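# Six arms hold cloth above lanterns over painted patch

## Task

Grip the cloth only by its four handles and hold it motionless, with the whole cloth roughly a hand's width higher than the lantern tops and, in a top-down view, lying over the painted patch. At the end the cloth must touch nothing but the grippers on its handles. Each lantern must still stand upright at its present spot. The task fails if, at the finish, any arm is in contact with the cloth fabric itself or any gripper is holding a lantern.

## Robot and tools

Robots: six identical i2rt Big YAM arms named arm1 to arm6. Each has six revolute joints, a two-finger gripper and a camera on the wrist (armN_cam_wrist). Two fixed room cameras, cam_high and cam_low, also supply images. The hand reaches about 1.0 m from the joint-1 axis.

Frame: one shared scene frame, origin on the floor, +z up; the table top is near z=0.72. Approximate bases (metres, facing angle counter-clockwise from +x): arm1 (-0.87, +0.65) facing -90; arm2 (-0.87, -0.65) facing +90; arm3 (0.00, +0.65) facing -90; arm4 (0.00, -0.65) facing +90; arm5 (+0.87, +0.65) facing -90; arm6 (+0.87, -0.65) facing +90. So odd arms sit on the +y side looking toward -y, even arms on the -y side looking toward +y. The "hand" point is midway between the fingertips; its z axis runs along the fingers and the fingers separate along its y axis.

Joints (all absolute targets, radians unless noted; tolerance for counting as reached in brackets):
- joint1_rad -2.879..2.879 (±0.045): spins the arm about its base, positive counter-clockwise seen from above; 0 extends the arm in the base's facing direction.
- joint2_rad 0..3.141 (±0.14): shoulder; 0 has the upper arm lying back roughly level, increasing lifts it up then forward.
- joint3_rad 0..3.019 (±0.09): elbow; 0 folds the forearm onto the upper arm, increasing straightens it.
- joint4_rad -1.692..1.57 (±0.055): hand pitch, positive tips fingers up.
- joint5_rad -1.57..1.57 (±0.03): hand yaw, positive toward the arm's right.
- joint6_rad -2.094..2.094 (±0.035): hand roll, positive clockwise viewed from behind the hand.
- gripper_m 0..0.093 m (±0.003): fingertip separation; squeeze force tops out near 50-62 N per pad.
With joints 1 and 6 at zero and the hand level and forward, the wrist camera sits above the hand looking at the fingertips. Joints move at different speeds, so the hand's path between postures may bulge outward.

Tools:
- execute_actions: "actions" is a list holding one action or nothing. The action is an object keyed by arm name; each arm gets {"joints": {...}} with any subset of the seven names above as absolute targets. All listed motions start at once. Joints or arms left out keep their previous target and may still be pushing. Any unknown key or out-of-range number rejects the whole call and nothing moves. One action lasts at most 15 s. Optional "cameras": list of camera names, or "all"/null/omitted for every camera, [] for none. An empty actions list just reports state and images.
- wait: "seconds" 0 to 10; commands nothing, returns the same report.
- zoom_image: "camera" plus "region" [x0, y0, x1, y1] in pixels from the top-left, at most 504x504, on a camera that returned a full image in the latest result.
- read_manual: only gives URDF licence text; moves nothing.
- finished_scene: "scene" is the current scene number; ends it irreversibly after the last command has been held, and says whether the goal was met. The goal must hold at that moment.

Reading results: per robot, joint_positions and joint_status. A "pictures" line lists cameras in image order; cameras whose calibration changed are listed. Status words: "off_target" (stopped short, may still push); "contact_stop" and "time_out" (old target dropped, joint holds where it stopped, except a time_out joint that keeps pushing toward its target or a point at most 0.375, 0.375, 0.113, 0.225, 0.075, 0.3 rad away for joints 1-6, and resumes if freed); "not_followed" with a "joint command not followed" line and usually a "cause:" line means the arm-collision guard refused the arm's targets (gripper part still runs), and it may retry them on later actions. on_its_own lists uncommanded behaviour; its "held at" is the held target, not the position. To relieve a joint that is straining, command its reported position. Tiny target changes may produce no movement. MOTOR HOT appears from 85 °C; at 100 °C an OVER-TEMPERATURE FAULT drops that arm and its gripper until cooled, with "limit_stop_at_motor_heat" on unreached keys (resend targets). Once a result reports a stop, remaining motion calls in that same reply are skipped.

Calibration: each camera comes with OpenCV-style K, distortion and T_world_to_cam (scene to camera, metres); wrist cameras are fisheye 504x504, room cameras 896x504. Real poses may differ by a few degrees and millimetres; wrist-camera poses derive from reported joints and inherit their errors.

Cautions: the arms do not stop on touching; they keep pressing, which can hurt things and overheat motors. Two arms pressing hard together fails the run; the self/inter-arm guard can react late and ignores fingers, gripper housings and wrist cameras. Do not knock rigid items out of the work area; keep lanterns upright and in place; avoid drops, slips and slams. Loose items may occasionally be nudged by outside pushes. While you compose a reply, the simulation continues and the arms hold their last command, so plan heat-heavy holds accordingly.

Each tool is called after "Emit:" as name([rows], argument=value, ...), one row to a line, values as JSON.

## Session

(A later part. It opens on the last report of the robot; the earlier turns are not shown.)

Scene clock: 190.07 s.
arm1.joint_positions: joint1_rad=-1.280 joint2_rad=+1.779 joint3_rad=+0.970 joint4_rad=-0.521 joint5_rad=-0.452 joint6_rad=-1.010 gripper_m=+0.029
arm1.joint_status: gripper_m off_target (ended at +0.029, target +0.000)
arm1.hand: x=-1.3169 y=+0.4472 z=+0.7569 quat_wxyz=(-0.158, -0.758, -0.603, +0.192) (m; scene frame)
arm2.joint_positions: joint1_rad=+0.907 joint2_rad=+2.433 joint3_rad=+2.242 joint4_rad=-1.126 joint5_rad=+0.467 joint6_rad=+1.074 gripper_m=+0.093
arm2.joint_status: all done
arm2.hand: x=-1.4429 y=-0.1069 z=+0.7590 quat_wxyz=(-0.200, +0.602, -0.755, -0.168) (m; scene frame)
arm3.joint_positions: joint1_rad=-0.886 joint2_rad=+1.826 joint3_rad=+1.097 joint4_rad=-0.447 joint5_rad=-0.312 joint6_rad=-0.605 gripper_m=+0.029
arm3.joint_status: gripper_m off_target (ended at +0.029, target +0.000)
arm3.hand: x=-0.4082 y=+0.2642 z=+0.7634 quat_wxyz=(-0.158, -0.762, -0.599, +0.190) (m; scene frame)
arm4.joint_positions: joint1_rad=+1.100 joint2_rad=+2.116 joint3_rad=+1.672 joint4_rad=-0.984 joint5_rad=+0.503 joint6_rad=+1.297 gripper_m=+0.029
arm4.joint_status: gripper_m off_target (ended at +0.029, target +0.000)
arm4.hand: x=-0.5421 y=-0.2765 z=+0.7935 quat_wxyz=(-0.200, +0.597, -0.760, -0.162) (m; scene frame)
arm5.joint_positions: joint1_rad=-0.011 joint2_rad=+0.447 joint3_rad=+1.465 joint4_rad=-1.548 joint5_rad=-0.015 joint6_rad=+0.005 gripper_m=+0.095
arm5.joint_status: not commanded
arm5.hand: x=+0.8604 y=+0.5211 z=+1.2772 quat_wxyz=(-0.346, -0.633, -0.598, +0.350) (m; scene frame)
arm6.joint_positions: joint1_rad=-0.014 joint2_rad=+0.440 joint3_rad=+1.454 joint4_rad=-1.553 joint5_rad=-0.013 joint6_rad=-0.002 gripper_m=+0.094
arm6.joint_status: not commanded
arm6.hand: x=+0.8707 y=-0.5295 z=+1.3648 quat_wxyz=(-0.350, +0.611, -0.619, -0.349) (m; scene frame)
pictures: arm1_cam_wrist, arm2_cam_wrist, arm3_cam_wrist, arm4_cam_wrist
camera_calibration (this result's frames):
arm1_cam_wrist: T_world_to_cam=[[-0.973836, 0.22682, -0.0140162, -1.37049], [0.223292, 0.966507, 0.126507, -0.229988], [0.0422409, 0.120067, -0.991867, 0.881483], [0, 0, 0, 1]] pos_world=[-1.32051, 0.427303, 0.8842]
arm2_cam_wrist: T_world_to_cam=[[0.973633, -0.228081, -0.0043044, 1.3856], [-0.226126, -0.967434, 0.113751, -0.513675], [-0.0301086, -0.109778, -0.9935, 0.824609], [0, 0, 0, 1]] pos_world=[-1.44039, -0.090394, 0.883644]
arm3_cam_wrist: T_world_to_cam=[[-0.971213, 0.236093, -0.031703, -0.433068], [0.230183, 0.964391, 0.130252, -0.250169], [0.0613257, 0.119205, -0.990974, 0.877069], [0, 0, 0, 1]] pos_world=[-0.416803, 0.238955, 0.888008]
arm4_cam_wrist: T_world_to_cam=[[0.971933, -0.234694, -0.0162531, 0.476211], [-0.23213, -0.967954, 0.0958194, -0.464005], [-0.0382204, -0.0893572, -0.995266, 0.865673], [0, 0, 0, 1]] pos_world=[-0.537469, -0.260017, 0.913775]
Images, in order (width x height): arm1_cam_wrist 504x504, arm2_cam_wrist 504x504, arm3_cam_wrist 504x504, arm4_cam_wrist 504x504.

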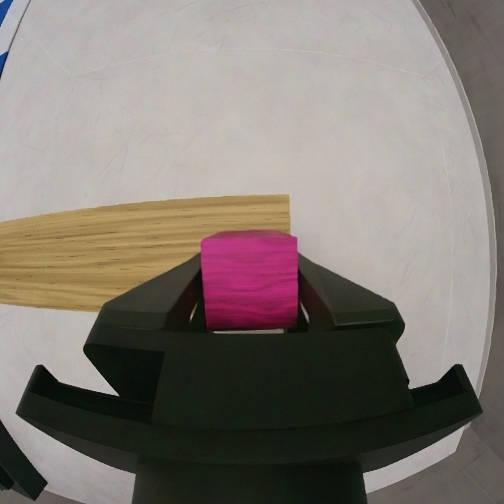

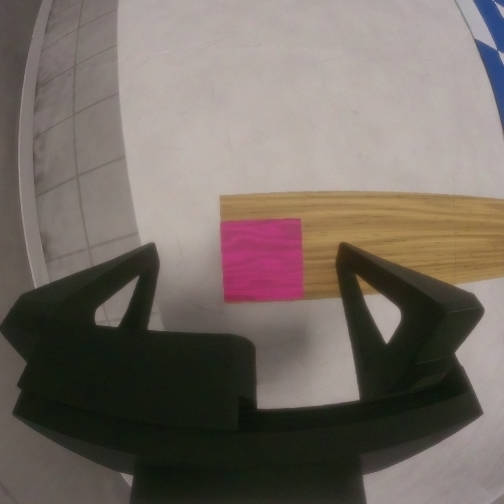

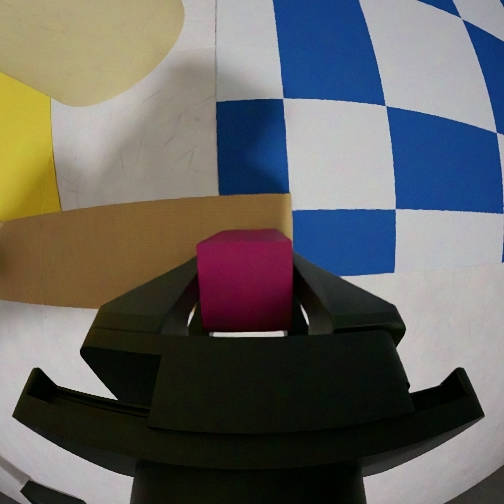

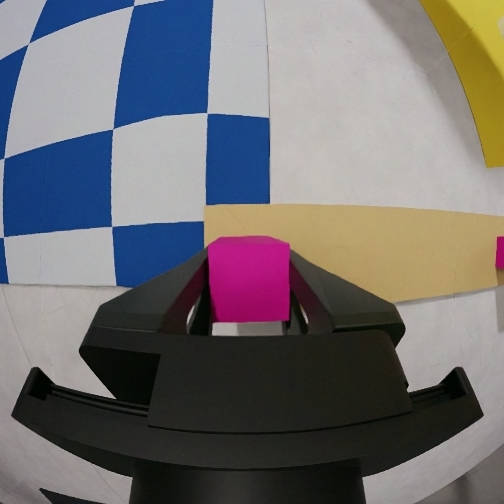

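Emit:
execute_actions([
  {"arm2":{"joints":{"joint2_rad":2.49}}},
], cameras=[])

Emit:
execute_actions([
  {"arm2":{"joints":{"gripper_m":0.0}}},
], cameras=["arm2_cam_wrist","cam_high"])

Scene clock: 194.13 s.
arm1.joint_positions: joint1_rad=-1.280 joint2_rad=+1.779 joint3_rad=+0.970 joint4_rad=-0.521 joint5_rad=-0.452 joint6_rad=-1.010 gripper_m=+0.029
arm1.joint_status: not commanded
arm1.hand: x=-1.3169 y=+0.4472 z=+0.7569 quat_wxyz=(-0.158, -0.758, -0.603, +0.192) (m; scene frame)
arm2.joint_positions: joint1_rad=+0.907 joint2_rad=+2.460 joint3_rad=+2.242 joint4_rad=-1.126 joint5_rad=+0.467 joint6_rad=+1.074 gripper_m=+0.093
arm2.joint_status: all done
arm2.hand: x=-1.4406 y=-0.1086 z=+0.7390 quat_wxyz=(-0.203, +0.605, -0.754, -0.155) (m; scene frame)
arm3.joint_positions: joint1_rad=-0.886 joint2_rad=+1.826 joint3_rad=+1.097 joint4_rad=-0.447 joint5_rad=-0.312 joint6_rad=-0.605 gripper_m=+0.029
arm3.joint_status: not commanded
arm3.hand: x=-0.4082 y=+0.2642 z=+0.7634 quat_wxyz=(-0.158, -0.762, -0.599, +0.190) (m; scene frame)
arm4.joint_positions: joint1_rad=+1.100 joint2_rad=+2.116 joint3_rad=+1.672 joint4_rad=-0.984 joint5_rad=+0.503 joint6_rad=+1.297 gripper_m=+0.029
arm4.joint_status: not commanded
arm4.hand: x=-0.5421 y=-0.2765 z=+0.7935 quat_wxyz=(-0.200, +0.597, -0.760, -0.162) (m; scene frame)
arm5.joint_positions: joint1_rad=-0.011 joint2_rad=+0.447 joint3_rad=+1.465 joint4_rad=-1.548 joint5_rad=-0.015 joint6_rad=+0.005 gripper_m=+0.095
arm5.joint_status: not commanded
arm5.hand: x=+0.8604 y=+0.5211 z=+1.2772 quat_wxyz=(-0.346, -0.633, -0.598, +0.350) (m; scene frame)
arm6.joint_positions: joint1_rad=-0.014 joint2_rad=+0.440 joint3_rad=+1.454 joint4_rad=-1.553 joint5_rad=-0.013 joint6_rad=-0.002 gripper_m=+0.094
arm6.joint_status: not commanded
arm6.hand: x=+0.8707 y=-0.5295 z=+1.3648 quat_wxyz=(-0.350, +0.611, -0.619, -0.349) (m; scene frame)
pictures: none
No camera images: the call's "cameras" was empty. Leave "cameras" out to get every camera's image.

Scene clock: 194.83 s.
arm1.joint_positions: joint1_rad=-1.280 joint2_rad=+1.779 joint3_rad=+0.970 joint4_rad=-0.521 joint5_rad=-0.452 joint6_rad=-1.010 gripper_m=+0.029
arm1.joint_status: not commanded
arm1.hand: x=-1.3169 y=+0.4472 z=+0.7569 quat_wxyz=(-0.158, -0.758, -0.603, +0.192) (m; scene frame)
arm2.joint_positions: joint1_rad=+0.905 joint2_rad=+2.460 joint3_rad=+2.242 joint4_rad=-1.126 joint5_rad=+0.475 joint6_rad=+1.071 gripper_m=+0.029
arm2.joint_status: gripper_m off_target (ended at +0.029, target +0.000)
arm2.hand: x=-1.4388 y=-0.1067 z=+0.7395 quat_wxyz=(-0.207, +0.605, -0.753, -0.155) (m; scene frame)
arm3.joint_positions: joint1_rad=-0.886 joint2_rad=+1.826 joint3_rad=+1.097 joint4_rad=-0.447 joint5_rad=-0.312 joint6_rad=-0.605 gripper_m=+0.029
arm3.joint_status: not commanded
arm3.hand: x=-0.4082 y=+0.2642 z=+0.7634 quat_wxyz=(-0.158, -0.762, -0.599, +0.190) (m; scene frame)
arm4.joint_positions: joint1_rad=+1.100 joint2_rad=+2.116 joint3_rad=+1.672 joint4_rad=-0.984 joint5_rad=+0.503 joint6_rad=+1.297 gripper_m=+0.029
arm4.joint_status: not commanded
arm4.hand: x=-0.5421 y=-0.2765 z=+0.7935 quat_wxyz=(-0.200, +0.597, -0.760, -0.162) (m; scene frame)
arm5.joint_positions: joint1_rad=-0.011 joint2_rad=+0.447 joint3_rad=+1.465 joint4_rad=-1.548 joint5_rad=-0.015 joint6_rad=+0.005 gripper_m=+0.095
arm5.joint_status: not commanded
arm5.hand: x=+0.8604 y=+0.5211 z=+1.2772 quat_wxyz=(-0.346, -0.633, -0.598, +0.350) (m; scene frame)
arm6.joint_positions: joint1_rad=-0.014 joint2_rad=+0.440 joint3_rad=+1.454 joint4_rad=-1.553 joint5_rad=-0.013 joint6_rad=-0.002 gripper_m=+0.094
arm6.joint_status: not commanded
arm6.hand: x=+0.8707 y=-0.5295 z=+1.3648 quat_wxyz=(-0.350, +0.611, -0.619, -0.349) (m; scene frame)
pictures: arm2_cam_wrist, cam_high
camera_calibration (this result's frames):
arm2_cam_wrist: T_world_to_cam=[[0.973279, -0.228321, 0.0244605, 1.35977], [-0.229603, -0.966073, 0.118263, -0.518576], [-0.00337136, -0.12072, -0.992681, 0.842062], [0, 0, 0, 1]] pos_world=[-1.43966, -0.0888663, 0.863966]
Images, in order (width x height): arm2_cam_wrist 504x504, cam_high 896x504.

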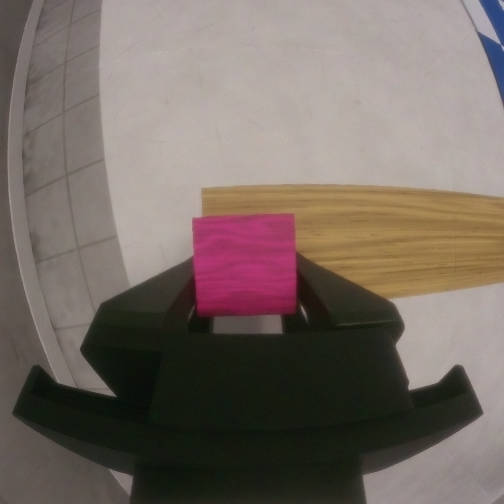

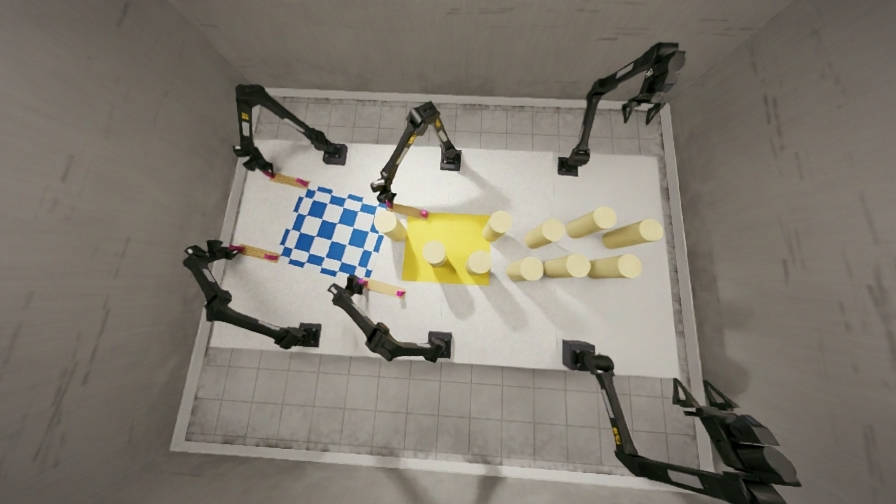

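Emit:
execute_actions([
  {"arm1":{"joints":{"joint1_rad":-1.151,"joint2_rad":1.614,"joint3_rad":1.355,"joint4_rad":-0.999,"joint5_rad":-0.447,"joint6_rad":-0.982}},"arm2":{"joints":{"joint1_rad":0.958,"joint2_rad":2.011,"joint3_rad":1.89,"joint4_rad":-1.164,"joint5_rad":0.452,"joint6_rad":1.0}},"arm3":{"joints":{"joint1_rad":-0.977,"joint2_rad":1.648,"joint3_rad":1.447,"joint4_rad":-0.983,"joint5_rad":-0.393,"joint6_rad":-0.8}},"arm4":{"joints":{"joint1_rad":1.065,"joint2_rad":1.858,"joint3_rad":1.78,"joint4_rad":-1.239,"joint5_rad":0.478,"joint6_rad":1.116}}},
], cameras=["cam_high","cam_low"])

Scene clock: 243.13 s.
arm1.joint_positions: joint1_rad=-1.137 joint2_rad=+1.608 joint3_rad=+1.322 joint4_rad=-0.988 joint5_rad=-0.447 joint6_rad=-0.980 gripper_m=+0.029
arm1.joint_status: all done
arm1.hand: x=-1.3288 y=+0.3633 z=+0.9468 quat_wxyz=(-0.163, -0.717, -0.647, +0.201) (m; scene frame)
arm2.joint_positions: joint1_rad=+0.960 joint2_rad=+2.002 joint3_rad=+1.892 joint4_rad=-1.153 joint5_rad=+0.450 joint6_rad=+1.012 gripper_m=+0.029
arm2.joint_status: all done
arm2.hand: x=-1.3946 y=-0.1944 z=+0.9132 quat_wxyz=(-0.186, +0.640, -0.721, -0.191) (m; scene frame)
arm3.joint_positions: joint1_rad=-0.982 joint2_rad=+1.646 joint3_rad=+1.414 joint4_rad=-0.963 joint5_rad=-0.390 joint6_rad=-0.795 gripper_m=+0.029
arm3.joint_status: all done
arm3.hand: x=-0.4495 y=+0.2861 z=+0.9559 quat_wxyz=(-0.168, -0.726, -0.635, +0.205) (m; scene frame)
arm4.joint_positions: joint1_rad=+1.062 joint2_rad=+1.843 joint3_rad=+1.764 joint4_rad=-1.223 joint5_rad=+0.477 joint6_rad=+1.140 gripper_m=+0.029
arm4.joint_status: all done
arm4.hand: x=-0.5095 y=-0.2707 z=+0.9893 quat_wxyz=(-0.182, +0.629, -0.730, -0.196) (m; scene frame)
arm5.joint_positions: joint1_rad=-0.011 joint2_rad=+0.447 joint3_rad=+1.465 joint4_rad=-1.548 joint5_rad=-0.015 joint6_rad=+0.005 gripper_m=+0.095
arm5.joint_status: not commanded
arm5.hand: x=+0.8604 y=+0.5211 z=+1.2772 quat_wxyz=(-0.346, -0.633, -0.598, +0.350) (m; scene frame)
arm6.joint_positions: joint1_rad=-0.014 joint2_rad=+0.440 joint3_rad=+1.454 joint4_rad=-1.553 joint5_rad=-0.013 joint6_rad=-0.002 gripper_m=+0.094
arm6.joint_status: not commanded
arm6.hand: x=+0.8707 y=-0.5295 z=+1.3648 quat_wxyz=(-0.350, +0.611, -0.619, -0.349) (m; scene frame)
pictures: cam_high, cam_low
Images, in order (width x height): cam_high 896x504, cam_low 896x504.

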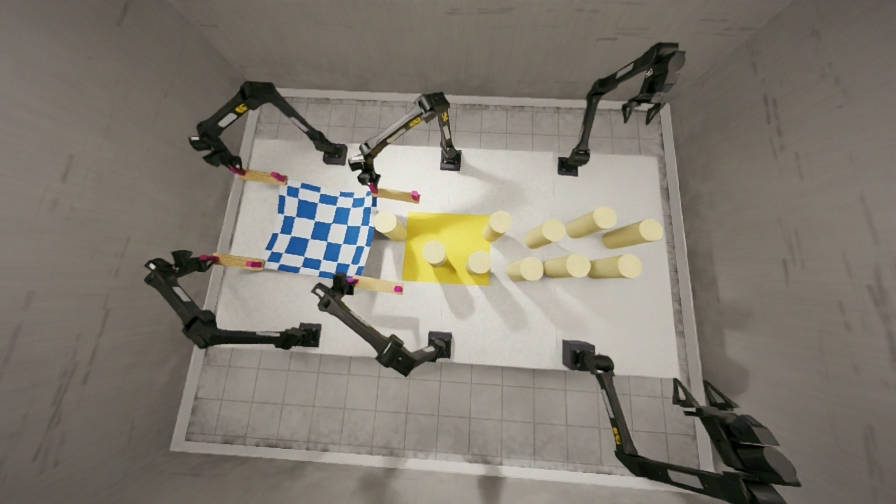

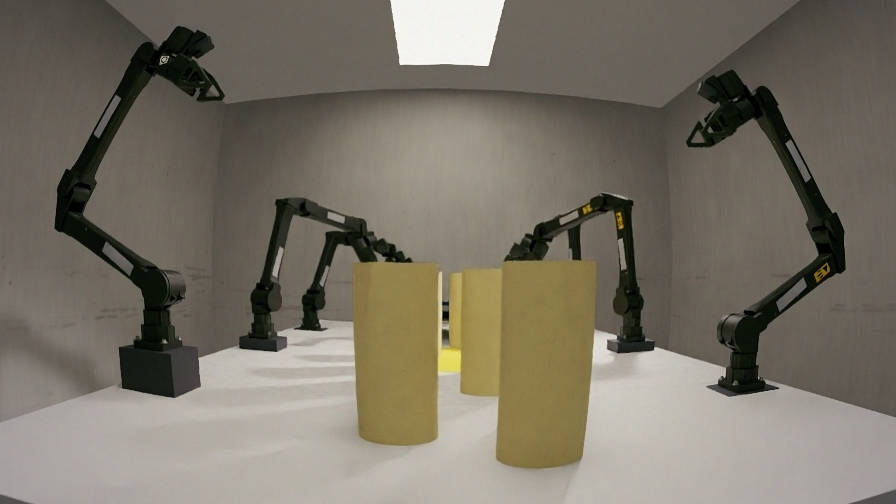

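Emit:
execute_actions([
  {"arm1":{"joints":{"joint1_rad":-1.046,"joint2_rad":1.811,"joint3_rad":2.02,"joint4_rad":-1.48,"joint5_rad":-0.45,"joint6_rad":-0.99}},"arm2":{"joints":{"joint1_rad":1.056,"joint2_rad":1.805,"joint3_rad":2.0,"joint4_rad":-1.48,"joint5_rad":0.45,"joint6_rad":0.99}},"arm3":{"joints":{"joint1_rad":-1.03,"joint2_rad":1.771,"joint3_rad":2.11,"joint4_rad":-1.6,"joint5_rad":-0.442,"joint6_rad":-0.962}},"arm4":{"joints":{"joint1_rad":1.025,"joint2_rad":1.765,"joint3_rad":2.105,"joint4_rad":-1.6,"joint5_rad":0.442,"joint6_rad":0.962}}},
], cameras=["cam_high","cam_low","arm3_cam_wrist"])

Scene clock: 248.47 s.
arm1.joint_positions: joint1_rad=-1.032 joint2_rad=+1.808 joint3_rad=+1.979 joint4_rad=-1.470 joint5_rad=-0.447 joint6_rad=-0.975 gripper_m=+0.029
arm1.joint_status: all done
arm1.hand: x=-1.3618 y=+0.2764 z=+1.0943 quat_wxyz=(-0.176, -0.687, -0.682, +0.180) (m; scene frame)
arm2.joint_positions: joint1_rad=+1.059 joint2_rad=+1.793 joint3_rad=+1.967 joint4_rad=-1.466 joint5_rad=+0.449 joint6_rad=+0.992 gripper_m=+0.029
arm2.joint_status: all done
arm2.hand: x=-1.3672 y=-0.2873 z=+1.0575 quat_wxyz=(-0.182, +0.685, -0.681, -0.184) (m; scene frame)
arm3.joint_positions: joint1_rad=-1.023 joint2_rad=+1.776 joint3_rad=+2.061 joint4_rad=-1.580 joint5_rad=-0.440 joint6_rad=-0.956 gripper_m=+0.029
arm3.joint_status: all done
arm3.hand: x=-0.4762 y=+0.2884 z=+1.1313 quat_wxyz=(-0.182, -0.692, -0.675, +0.178) (m; scene frame)
arm4.joint_positions: joint1_rad=+1.023 joint2_rad=+1.763 joint3_rad=+2.072 joint4_rad=-1.582 joint5_rad=+0.441 joint6_rad=+0.987 gripper_m=+0.029
arm4.joint_status: all done
arm4.hand: x=-0.4648 y=-0.2757 z=+1.1476 quat_wxyz=(-0.180, +0.670, -0.695, -0.188) (m; scene frame)
arm5.joint_positions: joint1_rad=-0.011 joint2_rad=+0.447 joint3_rad=+1.465 joint4_rad=-1.548 joint5_rad=-0.015 joint6_rad=+0.005 gripper_m=+0.095
arm5.joint_status: not commanded
arm5.hand: x=+0.8604 y=+0.5211 z=+1.2772 quat_wxyz=(-0.346, -0.633, -0.598, +0.350) (m; scene frame)
arm6.joint_positions: joint1_rad=-0.014 joint2_rad=+0.440 joint3_rad=+1.454 joint4_rad=-1.553 joint5_rad=-0.013 joint6_rad=-0.002 gripper_m=+0.094
arm6.joint_status: not commanded
arm6.hand: x=+0.8707 y=-0.5295 z=+1.3648 quat_wxyz=(-0.350, +0.611, -0.619, -0.349) (m; scene frame)
pictures: arm3_cam_wrist, cam_high, cam_low
camera_calibration (this result's frames):
arm3_cam_wrist: T_world_to_cam=[[-0.999221, 0.0243613, -0.0310614, -0.446179], [0.020644, 0.99317, 0.114838, -0.39642], [0.0336469, 0.114107, -0.992899, 1.23339], [0, 0, 0, 1]] pos_world=[-0.479147, 0.263844, 1.2563]
Images, in order (width x height): arm3_cam_wrist 504x504, cam_high 896x504, cam_low 896x504.

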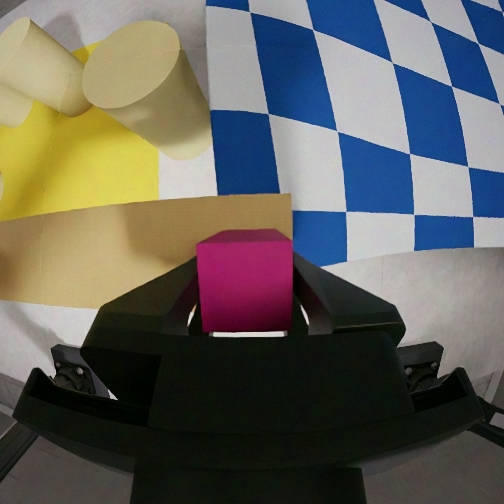

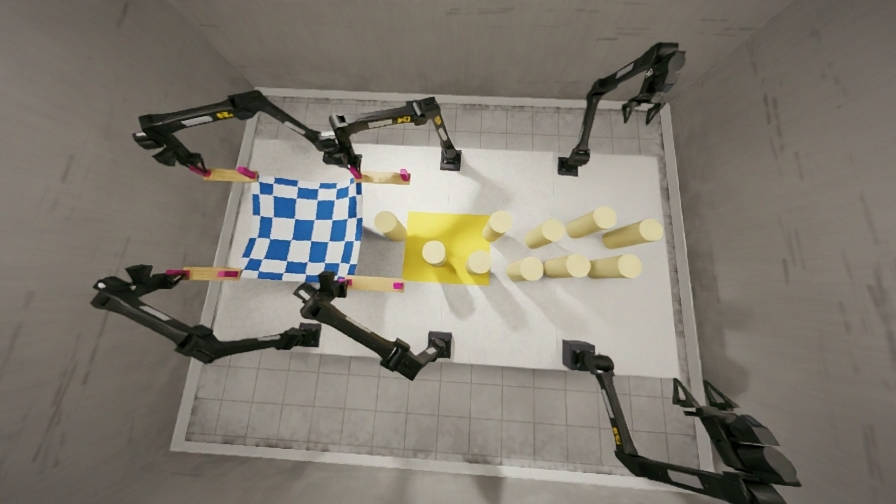

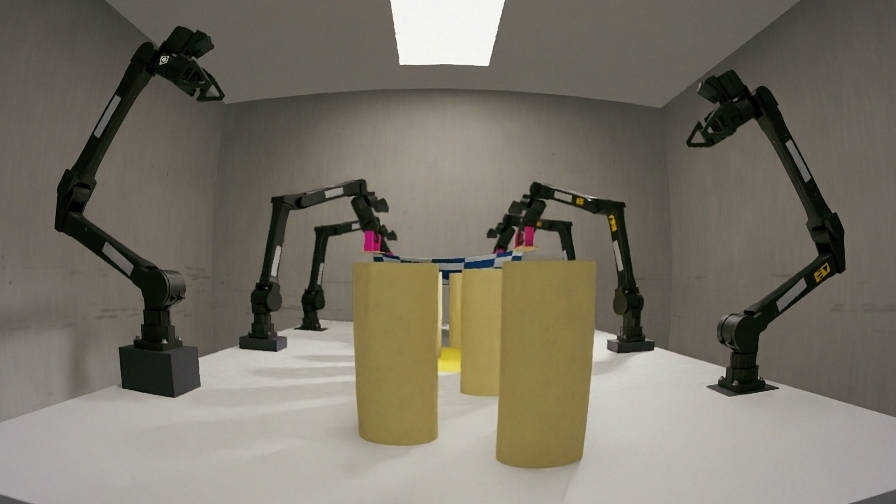

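Emit:
execute_actions([
  {"arm1":{"joints":{"joint1_rad":-0.987,"joint2_rad":1.74,"joint3_rad":2.085,"joint4_rad":-1.592,"joint5_rad":-0.439,"joint6_rad":-0.945}},"arm2":{"joints":{"joint1_rad":0.985,"joint2_rad":1.672,"joint3_rad":1.965,"joint4_rad":-1.56,"joint5_rad":0.432,"joint6_rad":0.92}},"arm3":{"joints":{"joint1_rad":-0.945,"joint2_rad":1.588,"joint3_rad":1.85,"joint4_rad":-1.515,"joint5_rad":-0.42,"joint6_rad":-0.878}},"arm4":{"joints":{"joint1_rad":0.945,"joint2_rad":1.588,"joint3_rad":1.85,"joint4_rad":-1.515,"joint5_rad":0.42,"joint6_rad":0.87}}},
], cameras=["cam_high","cam_low"])

Scene clock: 266.10 s.
arm1.joint_positions: joint1_rad=-0.975 joint2_rad=+1.750 joint3_rad=+2.034 joint4_rad=-1.583 joint5_rad=-0.437 joint6_rad=-0.937 gripper_m=+0.029
arm1.joint_status: all done
arm1.hand: x=-1.3148 y=+0.2662 z=+1.1430 quat_wxyz=(-0.180, -0.682, -0.688, +0.169) (m; scene frame)
arm2.joint_positions: joint1_rad=+0.974 joint2_rad=+1.659 joint3_rad=+1.958 joint4_rad=-1.546 joint5_rad=+0.430 joint6_rad=+0.939 gripper_m=+0.029
arm2.joint_status: all done
arm2.hand: x=-1.2952 y=-0.2766 z=+1.1225 quat_wxyz=(-0.181, +0.671, -0.693, -0.191) (m; scene frame)
arm3.joint_positions: joint1_rad=-0.936 joint2_rad=+1.598 joint3_rad=+1.854 joint4_rad=-1.526 joint5_rad=-0.417 joint6_rad=-0.898 gripper_m=+0.029
arm3.joint_status: all done
arm3.hand: x=-0.3985 y=+0.2837 z=+1.1406 quat_wxyz=(-0.181, -0.682, -0.686, +0.175) (m; scene frame)
arm4.joint_positions: joint1_rad=+0.937 joint2_rad=+1.607 joint3_rad=+1.849 joint4_rad=-1.510 joint5_rad=+0.417 joint6_rad=+0.896 gripper_m=+0.029
arm4.joint_status: all done
arm4.hand: x=-0.3939 y=-0.2692 z=+1.1389 quat_wxyz=(-0.184, +0.674, -0.694, -0.173) (m; scene frame)
arm5.joint_positions: joint1_rad=-0.011 joint2_rad=+0.447 joint3_rad=+1.465 joint4_rad=-1.548 joint5_rad=-0.015 joint6_rad=+0.005 gripper_m=+0.095
arm5.joint_status: not commanded
arm5.hand: x=+0.8604 y=+0.5211 z=+1.2772 quat_wxyz=(-0.346, -0.633, -0.598, +0.350) (m; scene frame)
arm6.joint_positions: joint1_rad=-0.014 joint2_rad=+0.440 joint3_rad=+1.454 joint4_rad=-1.553 joint5_rad=-0.013 joint6_rad=-0.002 gripper_m=+0.094
arm6.joint_status: not commanded
arm6.hand: x=+0.8707 y=-0.5295 z=+1.3648 quat_wxyz=(-0.350, +0.611, -0.619, -0.349) (m; scene frame)
pictures: cam_high, cam_low
Images, in order (width x height): cam_high 896x504, cam_low 896x504.

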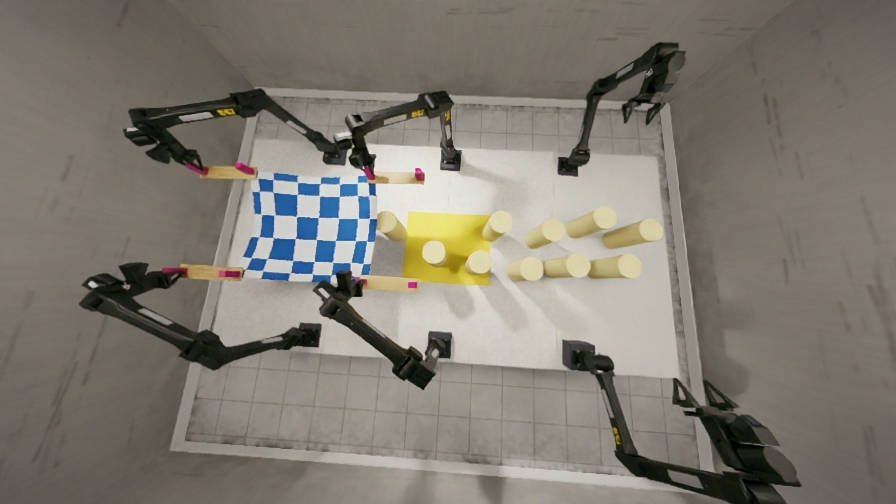

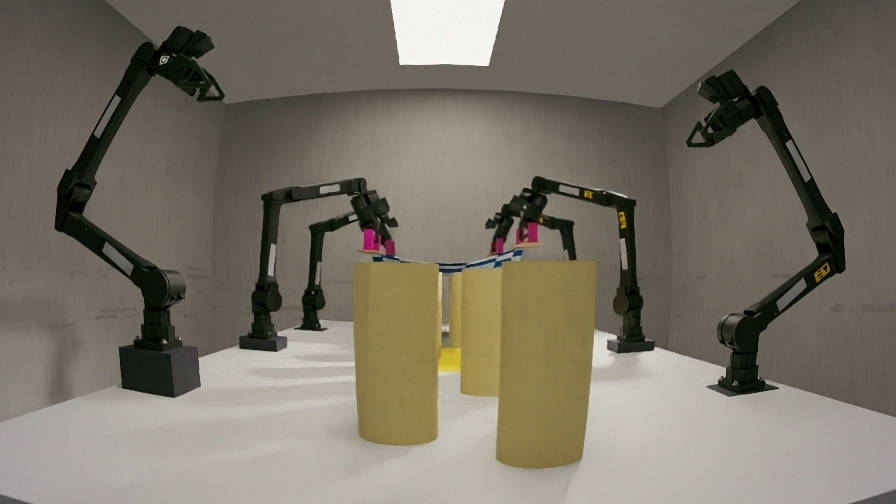

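Emit:
execute_actions([
  {"arm1":{"joints":{"joint1_rad":-0.907,"joint2_rad":1.482,"joint3_rad":1.735,"joint4_rad":-1.492,"joint5_rad":-0.41,"joint6_rad":-0.85}},"arm2":{"joints":{"joint1_rad":0.895,"joint2_rad":1.43,"joint3_rad":1.675,"joint4_rad":-1.472,"joint5_rad":0.398,"joint6_rad":0.805}},"arm3":{"joints":{"joint1_rad":-0.813,"joint2_rad":1.362,"joint3_rad":1.604,"joint4_rad":-1.43,"joint5_rad":-0.372,"joint6_rad":-0.722}},"arm4":{"joints":{"joint1_rad":0.836,"joint2_rad":1.338,"joint3_rad":1.587,"joint4_rad":-1.445,"joint5_rad":0.38,"joint6_rad":0.742}}},
], cameras=["cam_high","cam_low"])

Scene clock: 301.23 s.
arm1.joint_positions: joint1_rad=-0.885 joint2_rad=+1.480 joint3_rad=+1.730 joint4_rad=-1.504 joint5_rad=-0.410 joint6_rad=-0.821 gripper_m=+0.029
arm1.joint_status: all done
arm1.hand: x=-1.2129 y=+0.2845 z=+1.1532 quat_wxyz=(-0.181, -0.689, -0.681, +0.170) (m; scene frame)
arm2.joint_positions: joint1_rad=+0.884 joint2_rad=+1.417 joint3_rad=+1.679 joint4_rad=-1.485 joint5_rad=+0.395 joint6_rad=+0.816 gripper_m=+0.029
arm2.joint_status: all done
arm2.hand: x=-1.2000 y=-0.2963 z=+1.1218 quat_wxyz=(-0.182, +0.684, -0.683, -0.182) (m; scene frame)
arm3.joint_positions: joint1_rad=-0.800 joint2_rad=+1.362 joint3_rad=+1.608 joint4_rad=-1.440 joint5_rad=-0.370 joint6_rad=-0.742 gripper_m=+0.029
arm3.joint_status: all done
arm3.hand: x=-0.2980 y=+0.2872 z=+1.1476 quat_wxyz=(-0.181, -0.685, -0.681, +0.185) (m; scene frame)
arm4.joint_positions: joint1_rad=+0.827 joint2_rad=+1.336 joint3_rad=+1.588 joint4_rad=-1.431 joint5_rad=+0.376 joint6_rad=+0.771 gripper_m=+0.029
arm4.joint_status: all done
arm4.hand: x=-0.2928 y=-0.2903 z=+1.1546 quat_wxyz=(-0.181, +0.673, -0.690, -0.193) (m; scene frame)
arm5.joint_positions: joint1_rad=-0.011 joint2_rad=+0.447 joint3_rad=+1.465 joint4_rad=-1.548 joint5_rad=-0.015 joint6_rad=+0.005 gripper_m=+0.095
arm5.joint_status: not commanded
arm5.hand: x=+0.8604 y=+0.5211 z=+1.2772 quat_wxyz=(-0.346, -0.633, -0.598, +0.350) (m; scene frame)
arm6.joint_positions: joint1_rad=-0.014 joint2_rad=+0.440 joint3_rad=+1.454 joint4_rad=-1.553 joint5_rad=-0.013 joint6_rad=-0.002 gripper_m=+0.094
arm6.joint_status: not commanded
arm6.hand: x=+0.8707 y=-0.5295 z=+1.3648 quat_wxyz=(-0.350, +0.611, -0.619, -0.349) (m; scene frame)
pictures: cam_high, cam_low
Images, in order (width x height): cam_high 896x504, cam_low 896x504.

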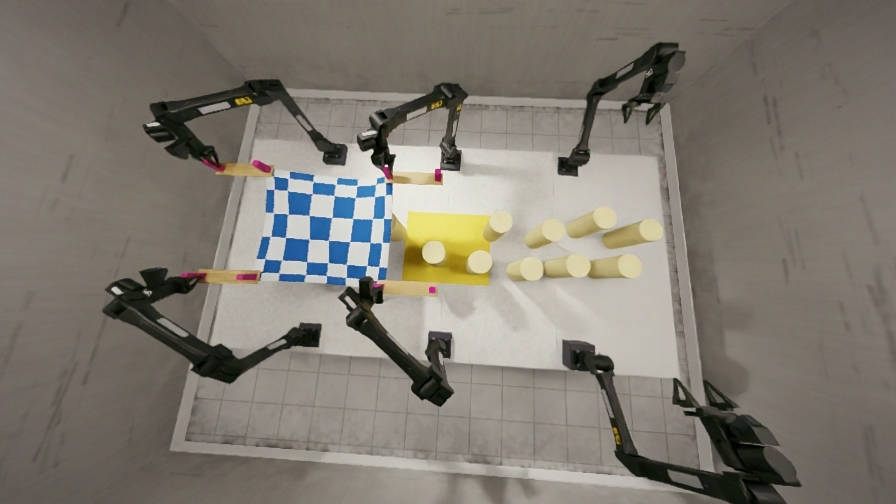

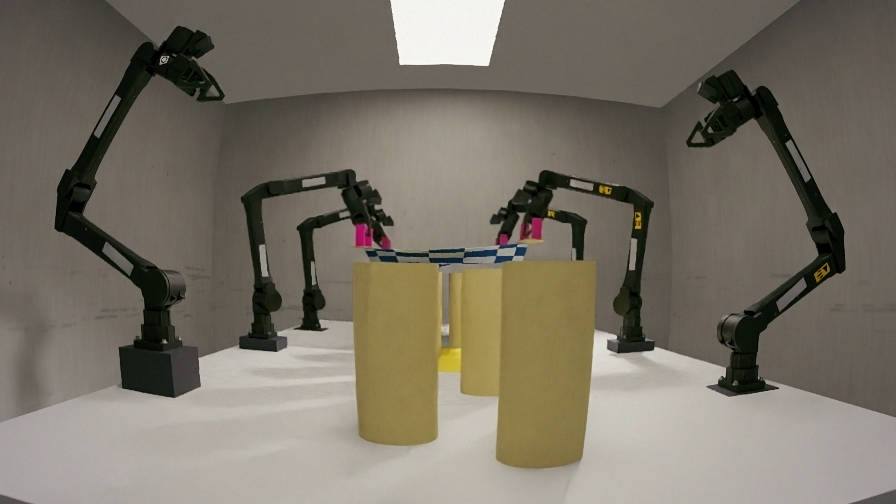

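Emit:
zoom_image(camera="cam_low", region=[340, 200, 560, 300])

Region (340, 200, 560, 300) of cam_low's 896x504 image, scaled by 2.291, with more detail than that image has; it fills the top 229 rows of this view, and the rest is white.

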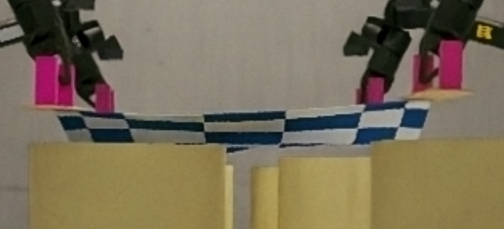

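Emit:
execute_actions([
  {"arm1":{"joints":{"joint1_rad":-0.785,"joint2_rad":1.325,"joint3_rad":1.633,"joint4_rad":-1.49,"joint5_rad":-0.366,"joint6_rad":-0.745}},"arm2":{"joints":{"joint1_rad":0.75,"joint2_rad":1.273,"joint3_rad":1.581,"joint4_rad":-1.475,"joint5_rad":0.345,"joint6_rad":0.668}},"arm3":{"joints":{"joint1_rad":-0.618,"joint2_rad":1.2,"joint3_rad":1.522,"joint4_rad":-1.442,"joint5_rad":-0.292,"joint6_rad":-0.53}},"arm4":{"joints":{"joint1_rad":0.64,"joint2_rad":1.18,"joint3_rad":1.504,"joint4_rad":-1.457,"joint5_rad":0.301,"joint6_rad":0.545}}},
], cameras=["cam_high","cam_low"])

Scene clock: 317.17 s.
arm1.joint_positions: joint1_rad=-0.762 joint2_rad=+1.320 joint3_rad=+1.619 joint4_rad=-1.497 joint5_rad=-0.369 joint6_rad=-0.701 gripper_m=+0.029
arm1.joint_status: joint6_rad off_target (ended at -0.701, target -0.745); the others done
arm1.hand: x=-1.1327 y=+0.2869 z=+1.1728 quat_wxyz=(-0.180, -0.686, -0.683, +0.175) (m; scene frame)
arm2.joint_positions: joint1_rad=+0.739 joint2_rad=+1.264 joint3_rad=+1.573 joint4_rad=-1.483 joint5_rad=+0.342 joint6_rad=+0.677 gripper_m=+0.029
arm2.joint_status: all done
arm2.hand: x=-1.1162 y=-0.2963 z=+1.1374 quat_wxyz=(-0.182, +0.682, -0.685, -0.181) (m; scene frame)
arm3.joint_positions: joint1_rad=-0.608 joint2_rad=+1.200 joint3_rad=+1.516 joint4_rad=-1.437 joint5_rad=-0.290 joint6_rad=-0.550 gripper_m=+0.029
arm3.joint_status: all done
arm3.hand: x=-0.2032 y=+0.2864 z=+1.1689 quat_wxyz=(-0.180, -0.686, -0.679, +0.191) (m; scene frame)
arm4.joint_positions: joint1_rad=+0.634 joint2_rad=+1.185 joint3_rad=+1.495 joint4_rad=-1.430 joint5_rad=+0.295 joint6_rad=+0.575 gripper_m=+0.029
arm4.joint_status: all done
arm4.hand: x=-0.2002 y=-0.2884 z=+1.1697 quat_wxyz=(-0.181, +0.677, -0.687, -0.190) (m; scene frame)
arm5.joint_positions: joint1_rad=-0.011 joint2_rad=+0.447 joint3_rad=+1.465 joint4_rad=-1.548 joint5_rad=-0.015 joint6_rad=+0.005 gripper_m=+0.095
arm5.joint_status: not commanded
arm5.hand: x=+0.8604 y=+0.5211 z=+1.2772 quat_wxyz=(-0.346, -0.633, -0.598, +0.350) (m; scene frame)
arm6.joint_positions: joint1_rad=-0.014 joint2_rad=+0.440 joint3_rad=+1.454 joint4_rad=-1.553 joint5_rad=-0.013 joint6_rad=-0.002 gripper_m=+0.094
arm6.joint_status: not commanded
arm6.hand: x=+0.8707 y=-0.5295 z=+1.3648 quat_wxyz=(-0.350, +0.611, -0.619, -0.349) (m; scene frame)
pictures: cam_high, cam_low
Images, in order (width x height): cam_high 896x504, cam_low 896x504.

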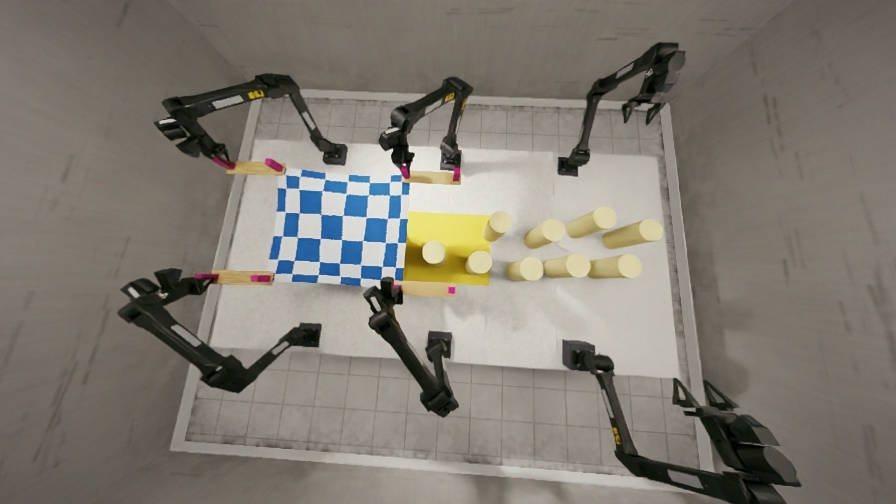

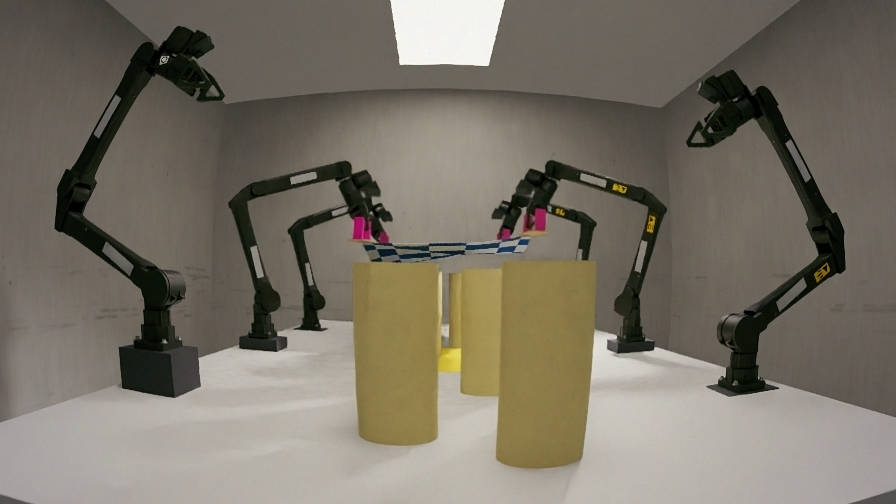

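Emit:
execute_actions([
  {"arm1":{"joints":{"joint1_rad":-0.565,"joint2_rad":1.142,"joint3_rad":1.479,"joint4_rad":-1.448,"joint5_rad":-0.276,"joint6_rad":-0.525}},"arm2":{"joints":{"joint1_rad":0.505,"joint2_rad":1.107,"joint3_rad":1.449,"joint4_rad":-1.438,"joint5_rad":0.243,"joint6_rad":0.44}},"arm3":{"joints":{"joint1_rad":-0.342,"joint2_rad":1.074,"joint3_rad":1.426,"joint4_rad":-1.417,"joint5_rad":-0.167,"joint6_rad":-0.278}},"arm4":{"joints":{"joint1_rad":0.357,"joint2_rad":1.045,"joint3_rad":1.41,"joint4_rad":-1.44,"joint5_rad":0.174,"joint6_rad":0.285}}},
], cameras=["cam_high","cam_low"])

Scene clock: 325.80 s.
arm1.joint_positions: joint1_rad=-0.547 joint2_rad=+1.141 joint3_rad=+1.471 joint4_rad=-1.456 joint5_rad=-0.280 joint6_rad=-0.484 gripper_m=+0.029
arm1.joint_status: joint6_rad off_target (ended at -0.483, target -0.525); the others done
arm1.hand: x=-1.0334 y=+0.2914 z=+1.1736 quat_wxyz=(-0.180, -0.689, -0.680, +0.177) (m; scene frame)
arm2.joint_positions: joint1_rad=+0.498 joint2_rad=+1.103 joint3_rad=+1.445 joint4_rad=-1.450 joint5_rad=+0.242 joint6_rad=+0.448 gripper_m=+0.029
arm2.joint_status: all done
arm2.hand: x=-1.0161 y=-0.2979 z=+1.1389 quat_wxyz=(-0.182, +0.682, -0.685, -0.181) (m; scene frame)
arm3.joint_positions: joint1_rad=-0.339 joint2_rad=+1.084 joint3_rad=+1.425 joint4_rad=-1.415 joint5_rad=-0.164 joint6_rad=-0.298 gripper_m=+0.029
arm3.joint_status: all done
arm3.hand: x=-0.1070 y=+0.2841 z=+1.1671 quat_wxyz=(-0.179, -0.690, -0.677, +0.186) (m; scene frame)
arm4.joint_positions: joint1_rad=+0.361 joint2_rad=+1.060 joint3_rad=+1.405 joint4_rad=-1.416 joint5_rad=+0.163 joint6_rad=+0.315 gripper_m=+0.029
arm4.joint_status: all done
arm4.hand: x=-0.1030 y=-0.2909 z=+1.1706 quat_wxyz=(-0.178, +0.683, -0.684, -0.187) (m; scene frame)
arm5.joint_positions: joint1_rad=-0.011 joint2_rad=+0.447 joint3_rad=+1.465 joint4_rad=-1.548 joint5_rad=-0.015 joint6_rad=+0.005 gripper_m=+0.095
arm5.joint_status: not commanded
arm5.hand: x=+0.8604 y=+0.5211 z=+1.2772 quat_wxyz=(-0.346, -0.633, -0.598, +0.350) (m; scene frame)
arm6.joint_positions: joint1_rad=-0.014 joint2_rad=+0.440 joint3_rad=+1.454 joint4_rad=-1.553 joint5_rad=-0.013 joint6_rad=-0.002 gripper_m=+0.094
arm6.joint_status: not commanded
arm6.hand: x=+0.8707 y=-0.5295 z=+1.3648 quat_wxyz=(-0.350, +0.611, -0.619, -0.349) (m; scene frame)
pictures: cam_high, cam_low
Images, in order (width x height): cam_high 896x504, cam_low 896x504.

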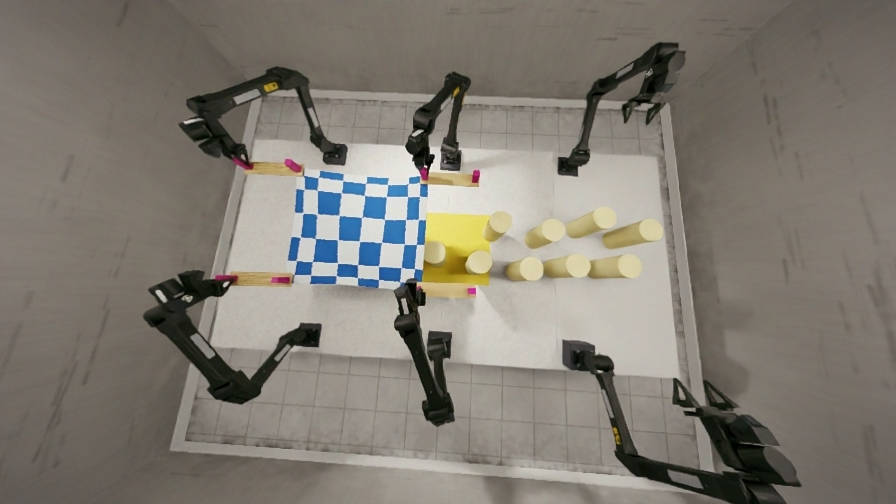

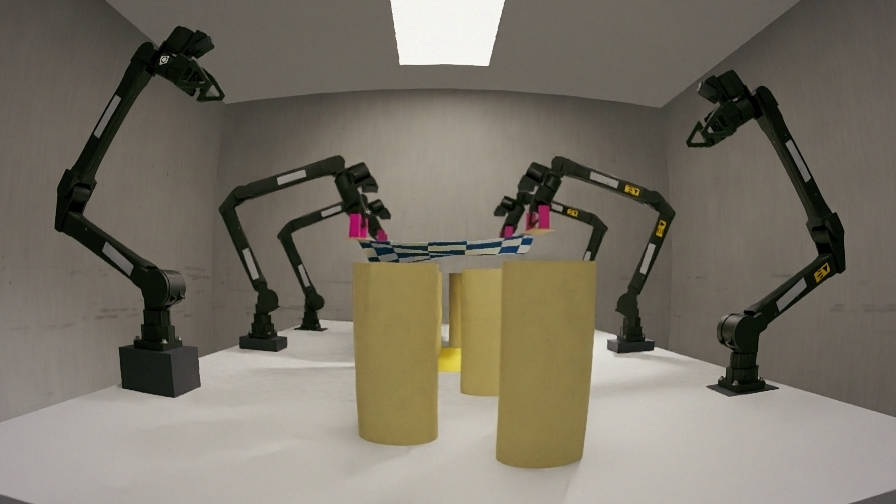

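Emit:
execute_actions([
  {"arm1":{"joints":{"joint1_rad":-0.253,"joint2_rad":1.06,"joint3_rad":1.417,"joint4_rad":-1.412,"joint5_rad":-0.13,"joint6_rad":-0.235}},"arm2":{"joints":{"joint1_rad":0.184,"joint2_rad":1.021,"joint3_rad":1.387,"joint4_rad":-1.42,"joint5_rad":0.088,"joint6_rad":0.15}},"arm3":{"joints":{"joint1_rad":-0.004,"joint2_rad":1.024,"joint3_rad":1.394,"joint4_rad":-1.407,"joint5_rad":0.0,"joint6_rad":0.018}},"arm4":{"joints":{"joint1_rad":0.0,"joint2_rad":0.99,"joint3_rad":1.377,"joint4_rad":-1.432,"joint5_rad":0.004,"joint6_rad":-0.025}}},
], cameras=["cam_high","cam_low"])

Scene clock: 332.73 s.
arm1.joint_positions: joint1_rad=-0.246 joint2_rad=+1.079 joint3_rad=+1.408 joint4_rad=-1.421 joint5_rad=-0.134 joint6_rad=-0.212 gripper_m=+0.029
arm1.joint_status: all done
arm1.hand: x=-0.9412 y=+0.2763 z=+1.1647 quat_wxyz=(-0.171, -0.692, -0.681, +0.170) (m; scene frame)
arm2.joint_positions: joint1_rad=+0.185 joint2_rad=+1.031 joint3_rad=+1.384 joint4_rad=-1.435 joint5_rad=+0.088 joint6_rad=+0.169 gripper_m=+0.029
arm2.joint_status: all done
arm2.hand: x=-0.9223 y=-0.2946 z=+1.1324 quat_wxyz=(-0.173, +0.685, -0.686, -0.174) (m; scene frame)
arm3.joint_positions: joint1_rad=-0.007 joint2_rad=+1.050 joint3_rad=+1.396 joint4_rad=-1.413 joint5_rad=+0.004 joint6_rad=-0.003 gripper_m=+0.029
arm3.joint_status: all done
arm3.hand: x=-0.0099 y=+0.2801 z=+1.1637 quat_wxyz=(-0.172, -0.693, -0.676, +0.182) (m; scene frame)
arm4.joint_positions: joint1_rad=+0.011 joint2_rad=+1.021 joint3_rad=+1.375 joint4_rad=-1.415 joint5_rad=-0.009 joint6_rad=+0.004 gripper_m=+0.029
arm4.joint_status: all done
arm4.hand: x=-0.0032 y=-0.2895 z=+1.1677 quat_wxyz=(-0.174, +0.686, -0.683, -0.182) (m; scene frame)
arm5.joint_positions: joint1_rad=-0.011 joint2_rad=+0.447 joint3_rad=+1.465 joint4_rad=-1.548 joint5_rad=-0.015 joint6_rad=+0.005 gripper_m=+0.095
arm5.joint_status: not commanded
arm5.hand: x=+0.8604 y=+0.5211 z=+1.2772 quat_wxyz=(-0.346, -0.633, -0.598, +0.350) (m; scene frame)
arm6.joint_positions: joint1_rad=-0.014 joint2_rad=+0.440 joint3_rad=+1.454 joint4_rad=-1.553 joint5_rad=-0.013 joint6_rad=-0.002 gripper_m=+0.094
arm6.joint_status: not commanded
arm6.hand: x=+0.8707 y=-0.5295 z=+1.3648 quat_wxyz=(-0.350, +0.611, -0.619, -0.349) (m; scene frame)
pictures: cam_high, cam_low
Images, in order (width x height): cam_high 896x504, cam_low 896x504.

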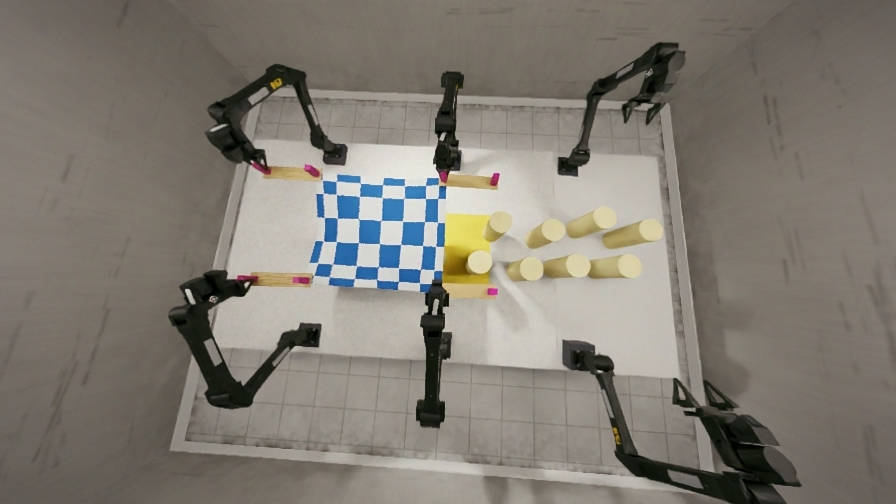

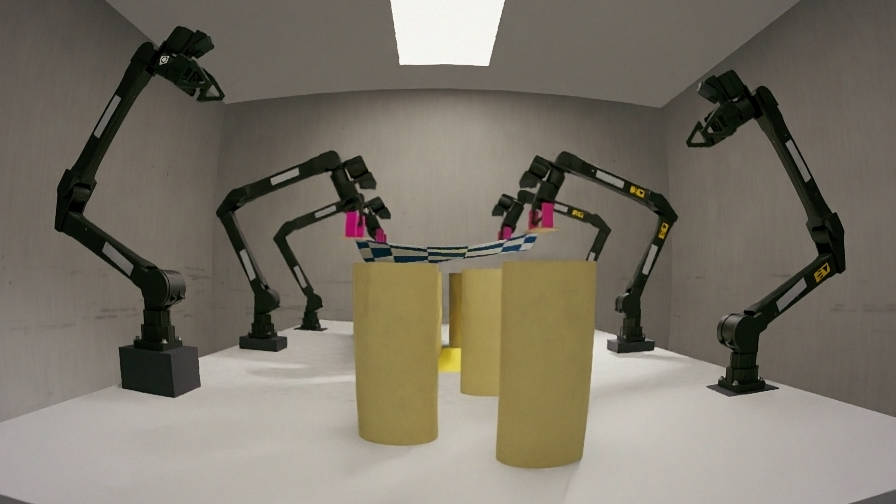

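Emit:
execute_actions([
  {"arm1":{"joints":{"joint1_rad":0.415,"joint2_rad":1.102,"joint3_rad":1.47,"joint4_rad":-1.428,"joint5_rad":0.197,"joint6_rad":0.355}},"arm2":{"joints":{"joint1_rad":-0.497,"joint2_rad":1.107,"joint3_rad":1.475,"joint4_rad":-1.445,"joint5_rad":-0.243,"joint6_rad":-0.46}},"arm3":{"joints":{"joint1_rad":0.618,"joint2_rad":1.2,"joint3_rad":1.555,"joint4_rad":-1.45,"joint5_rad":0.292,"joint6_rad":0.565}},"arm4":{"joints":{"joint1_rad":-0.64,"joint2_rad":1.178,"joint3_rad":1.535,"joint4_rad":-1.47,"joint5_rad":-0.3,"joint6_rad":-0.595}}},
], cameras=["cam_high","cam_low"])

Scene clock: 343.93 s.
arm1.joint_positions: joint1_rad=+0.416 joint2_rad=+1.110 joint3_rad=+1.408 joint4_rad=-1.421 joint5_rad=+0.195 joint6_rad=+0.377 gripper_m=+0.029
arm1.joint_status: all done
arm1.hand: x=-0.7465 y=+0.2788 z=+1.1524 quat_wxyz=(-0.159, -0.694, -0.680, +0.174) (m; scene frame)
arm2.joint_positions: joint1_rad=-0.494 joint2_rad=+1.121 joint3_rad=+1.410 joint4_rad=-1.437 joint5_rad=-0.242 joint6_rad=-0.440 gripper_m=+0.029
arm2.joint_status: all done
arm2.hand: x=-0.7255 y=-0.2931 z=+1.1174 quat_wxyz=(-0.162, +0.687, -0.686, -0.177) (m; scene frame)
arm3.joint_positions: joint1_rad=+0.614 joint2_rad=+1.226 joint3_rad=+1.485 joint4_rad=-1.441 joint5_rad=+0.295 joint6_rad=+0.545 gripper_m=+0.029
arm3.joint_status: all done
arm3.hand: x=+0.1925 y=+0.2762 z=+1.1427 quat_wxyz=(-0.155, -0.690, -0.683, +0.183) (m; scene frame)
arm4.joint_positions: joint1_rad=-0.625 joint2_rad=+1.200 joint3_rad=+1.485 joint4_rad=-1.465 joint5_rad=-0.315 joint6_rad=-0.567 gripper_m=+0.029
arm4.joint_status: all done
arm4.hand: x=+0.1962 y=-0.2915 z=+1.1569 quat_wxyz=(-0.159, +0.685, -0.686, -0.187) (m; scene frame)
arm5.joint_positions: joint1_rad=-0.011 joint2_rad=+0.447 joint3_rad=+1.465 joint4_rad=-1.548 joint5_rad=-0.015 joint6_rad=+0.005 gripper_m=+0.095
arm5.joint_status: not commanded
arm5.hand: x=+0.8604 y=+0.5211 z=+1.2772 quat_wxyz=(-0.346, -0.633, -0.598, +0.350) (m; scene frame)
arm6.joint_positions: joint1_rad=-0.014 joint2_rad=+0.440 joint3_rad=+1.454 joint4_rad=-1.553 joint5_rad=-0.013 joint6_rad=-0.002 gripper_m=+0.094
arm6.joint_status: not commanded
arm6.hand: x=+0.8707 y=-0.5295 z=+1.3648 quat_wxyz=(-0.350, +0.611, -0.619, -0.349) (m; scene frame)
pictures: cam_high, cam_low
Images, in order (width x height): cam_high 896x504, cam_low 896x504.

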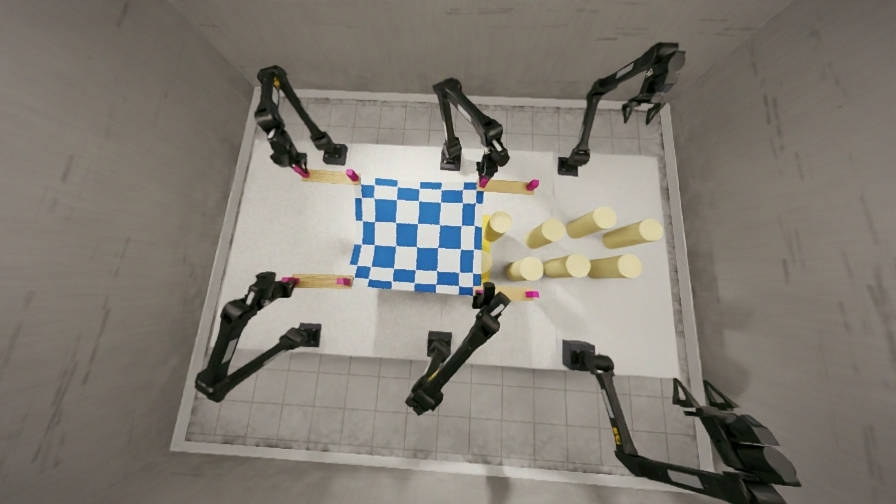

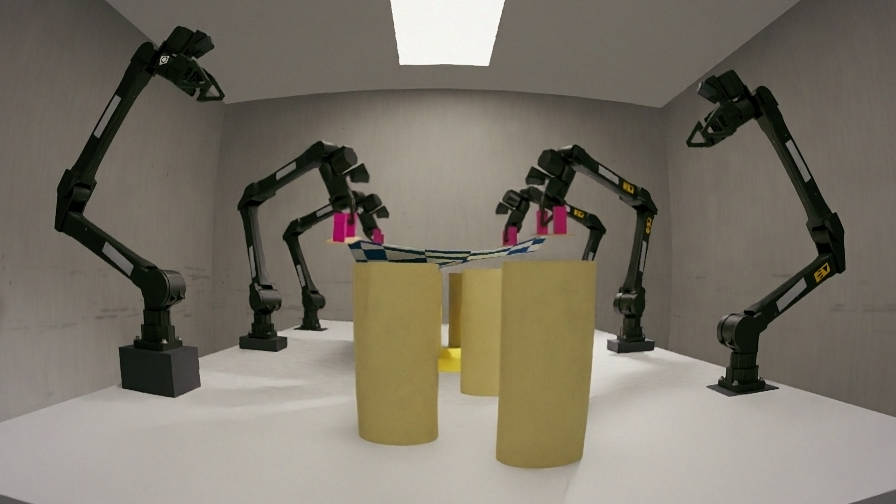

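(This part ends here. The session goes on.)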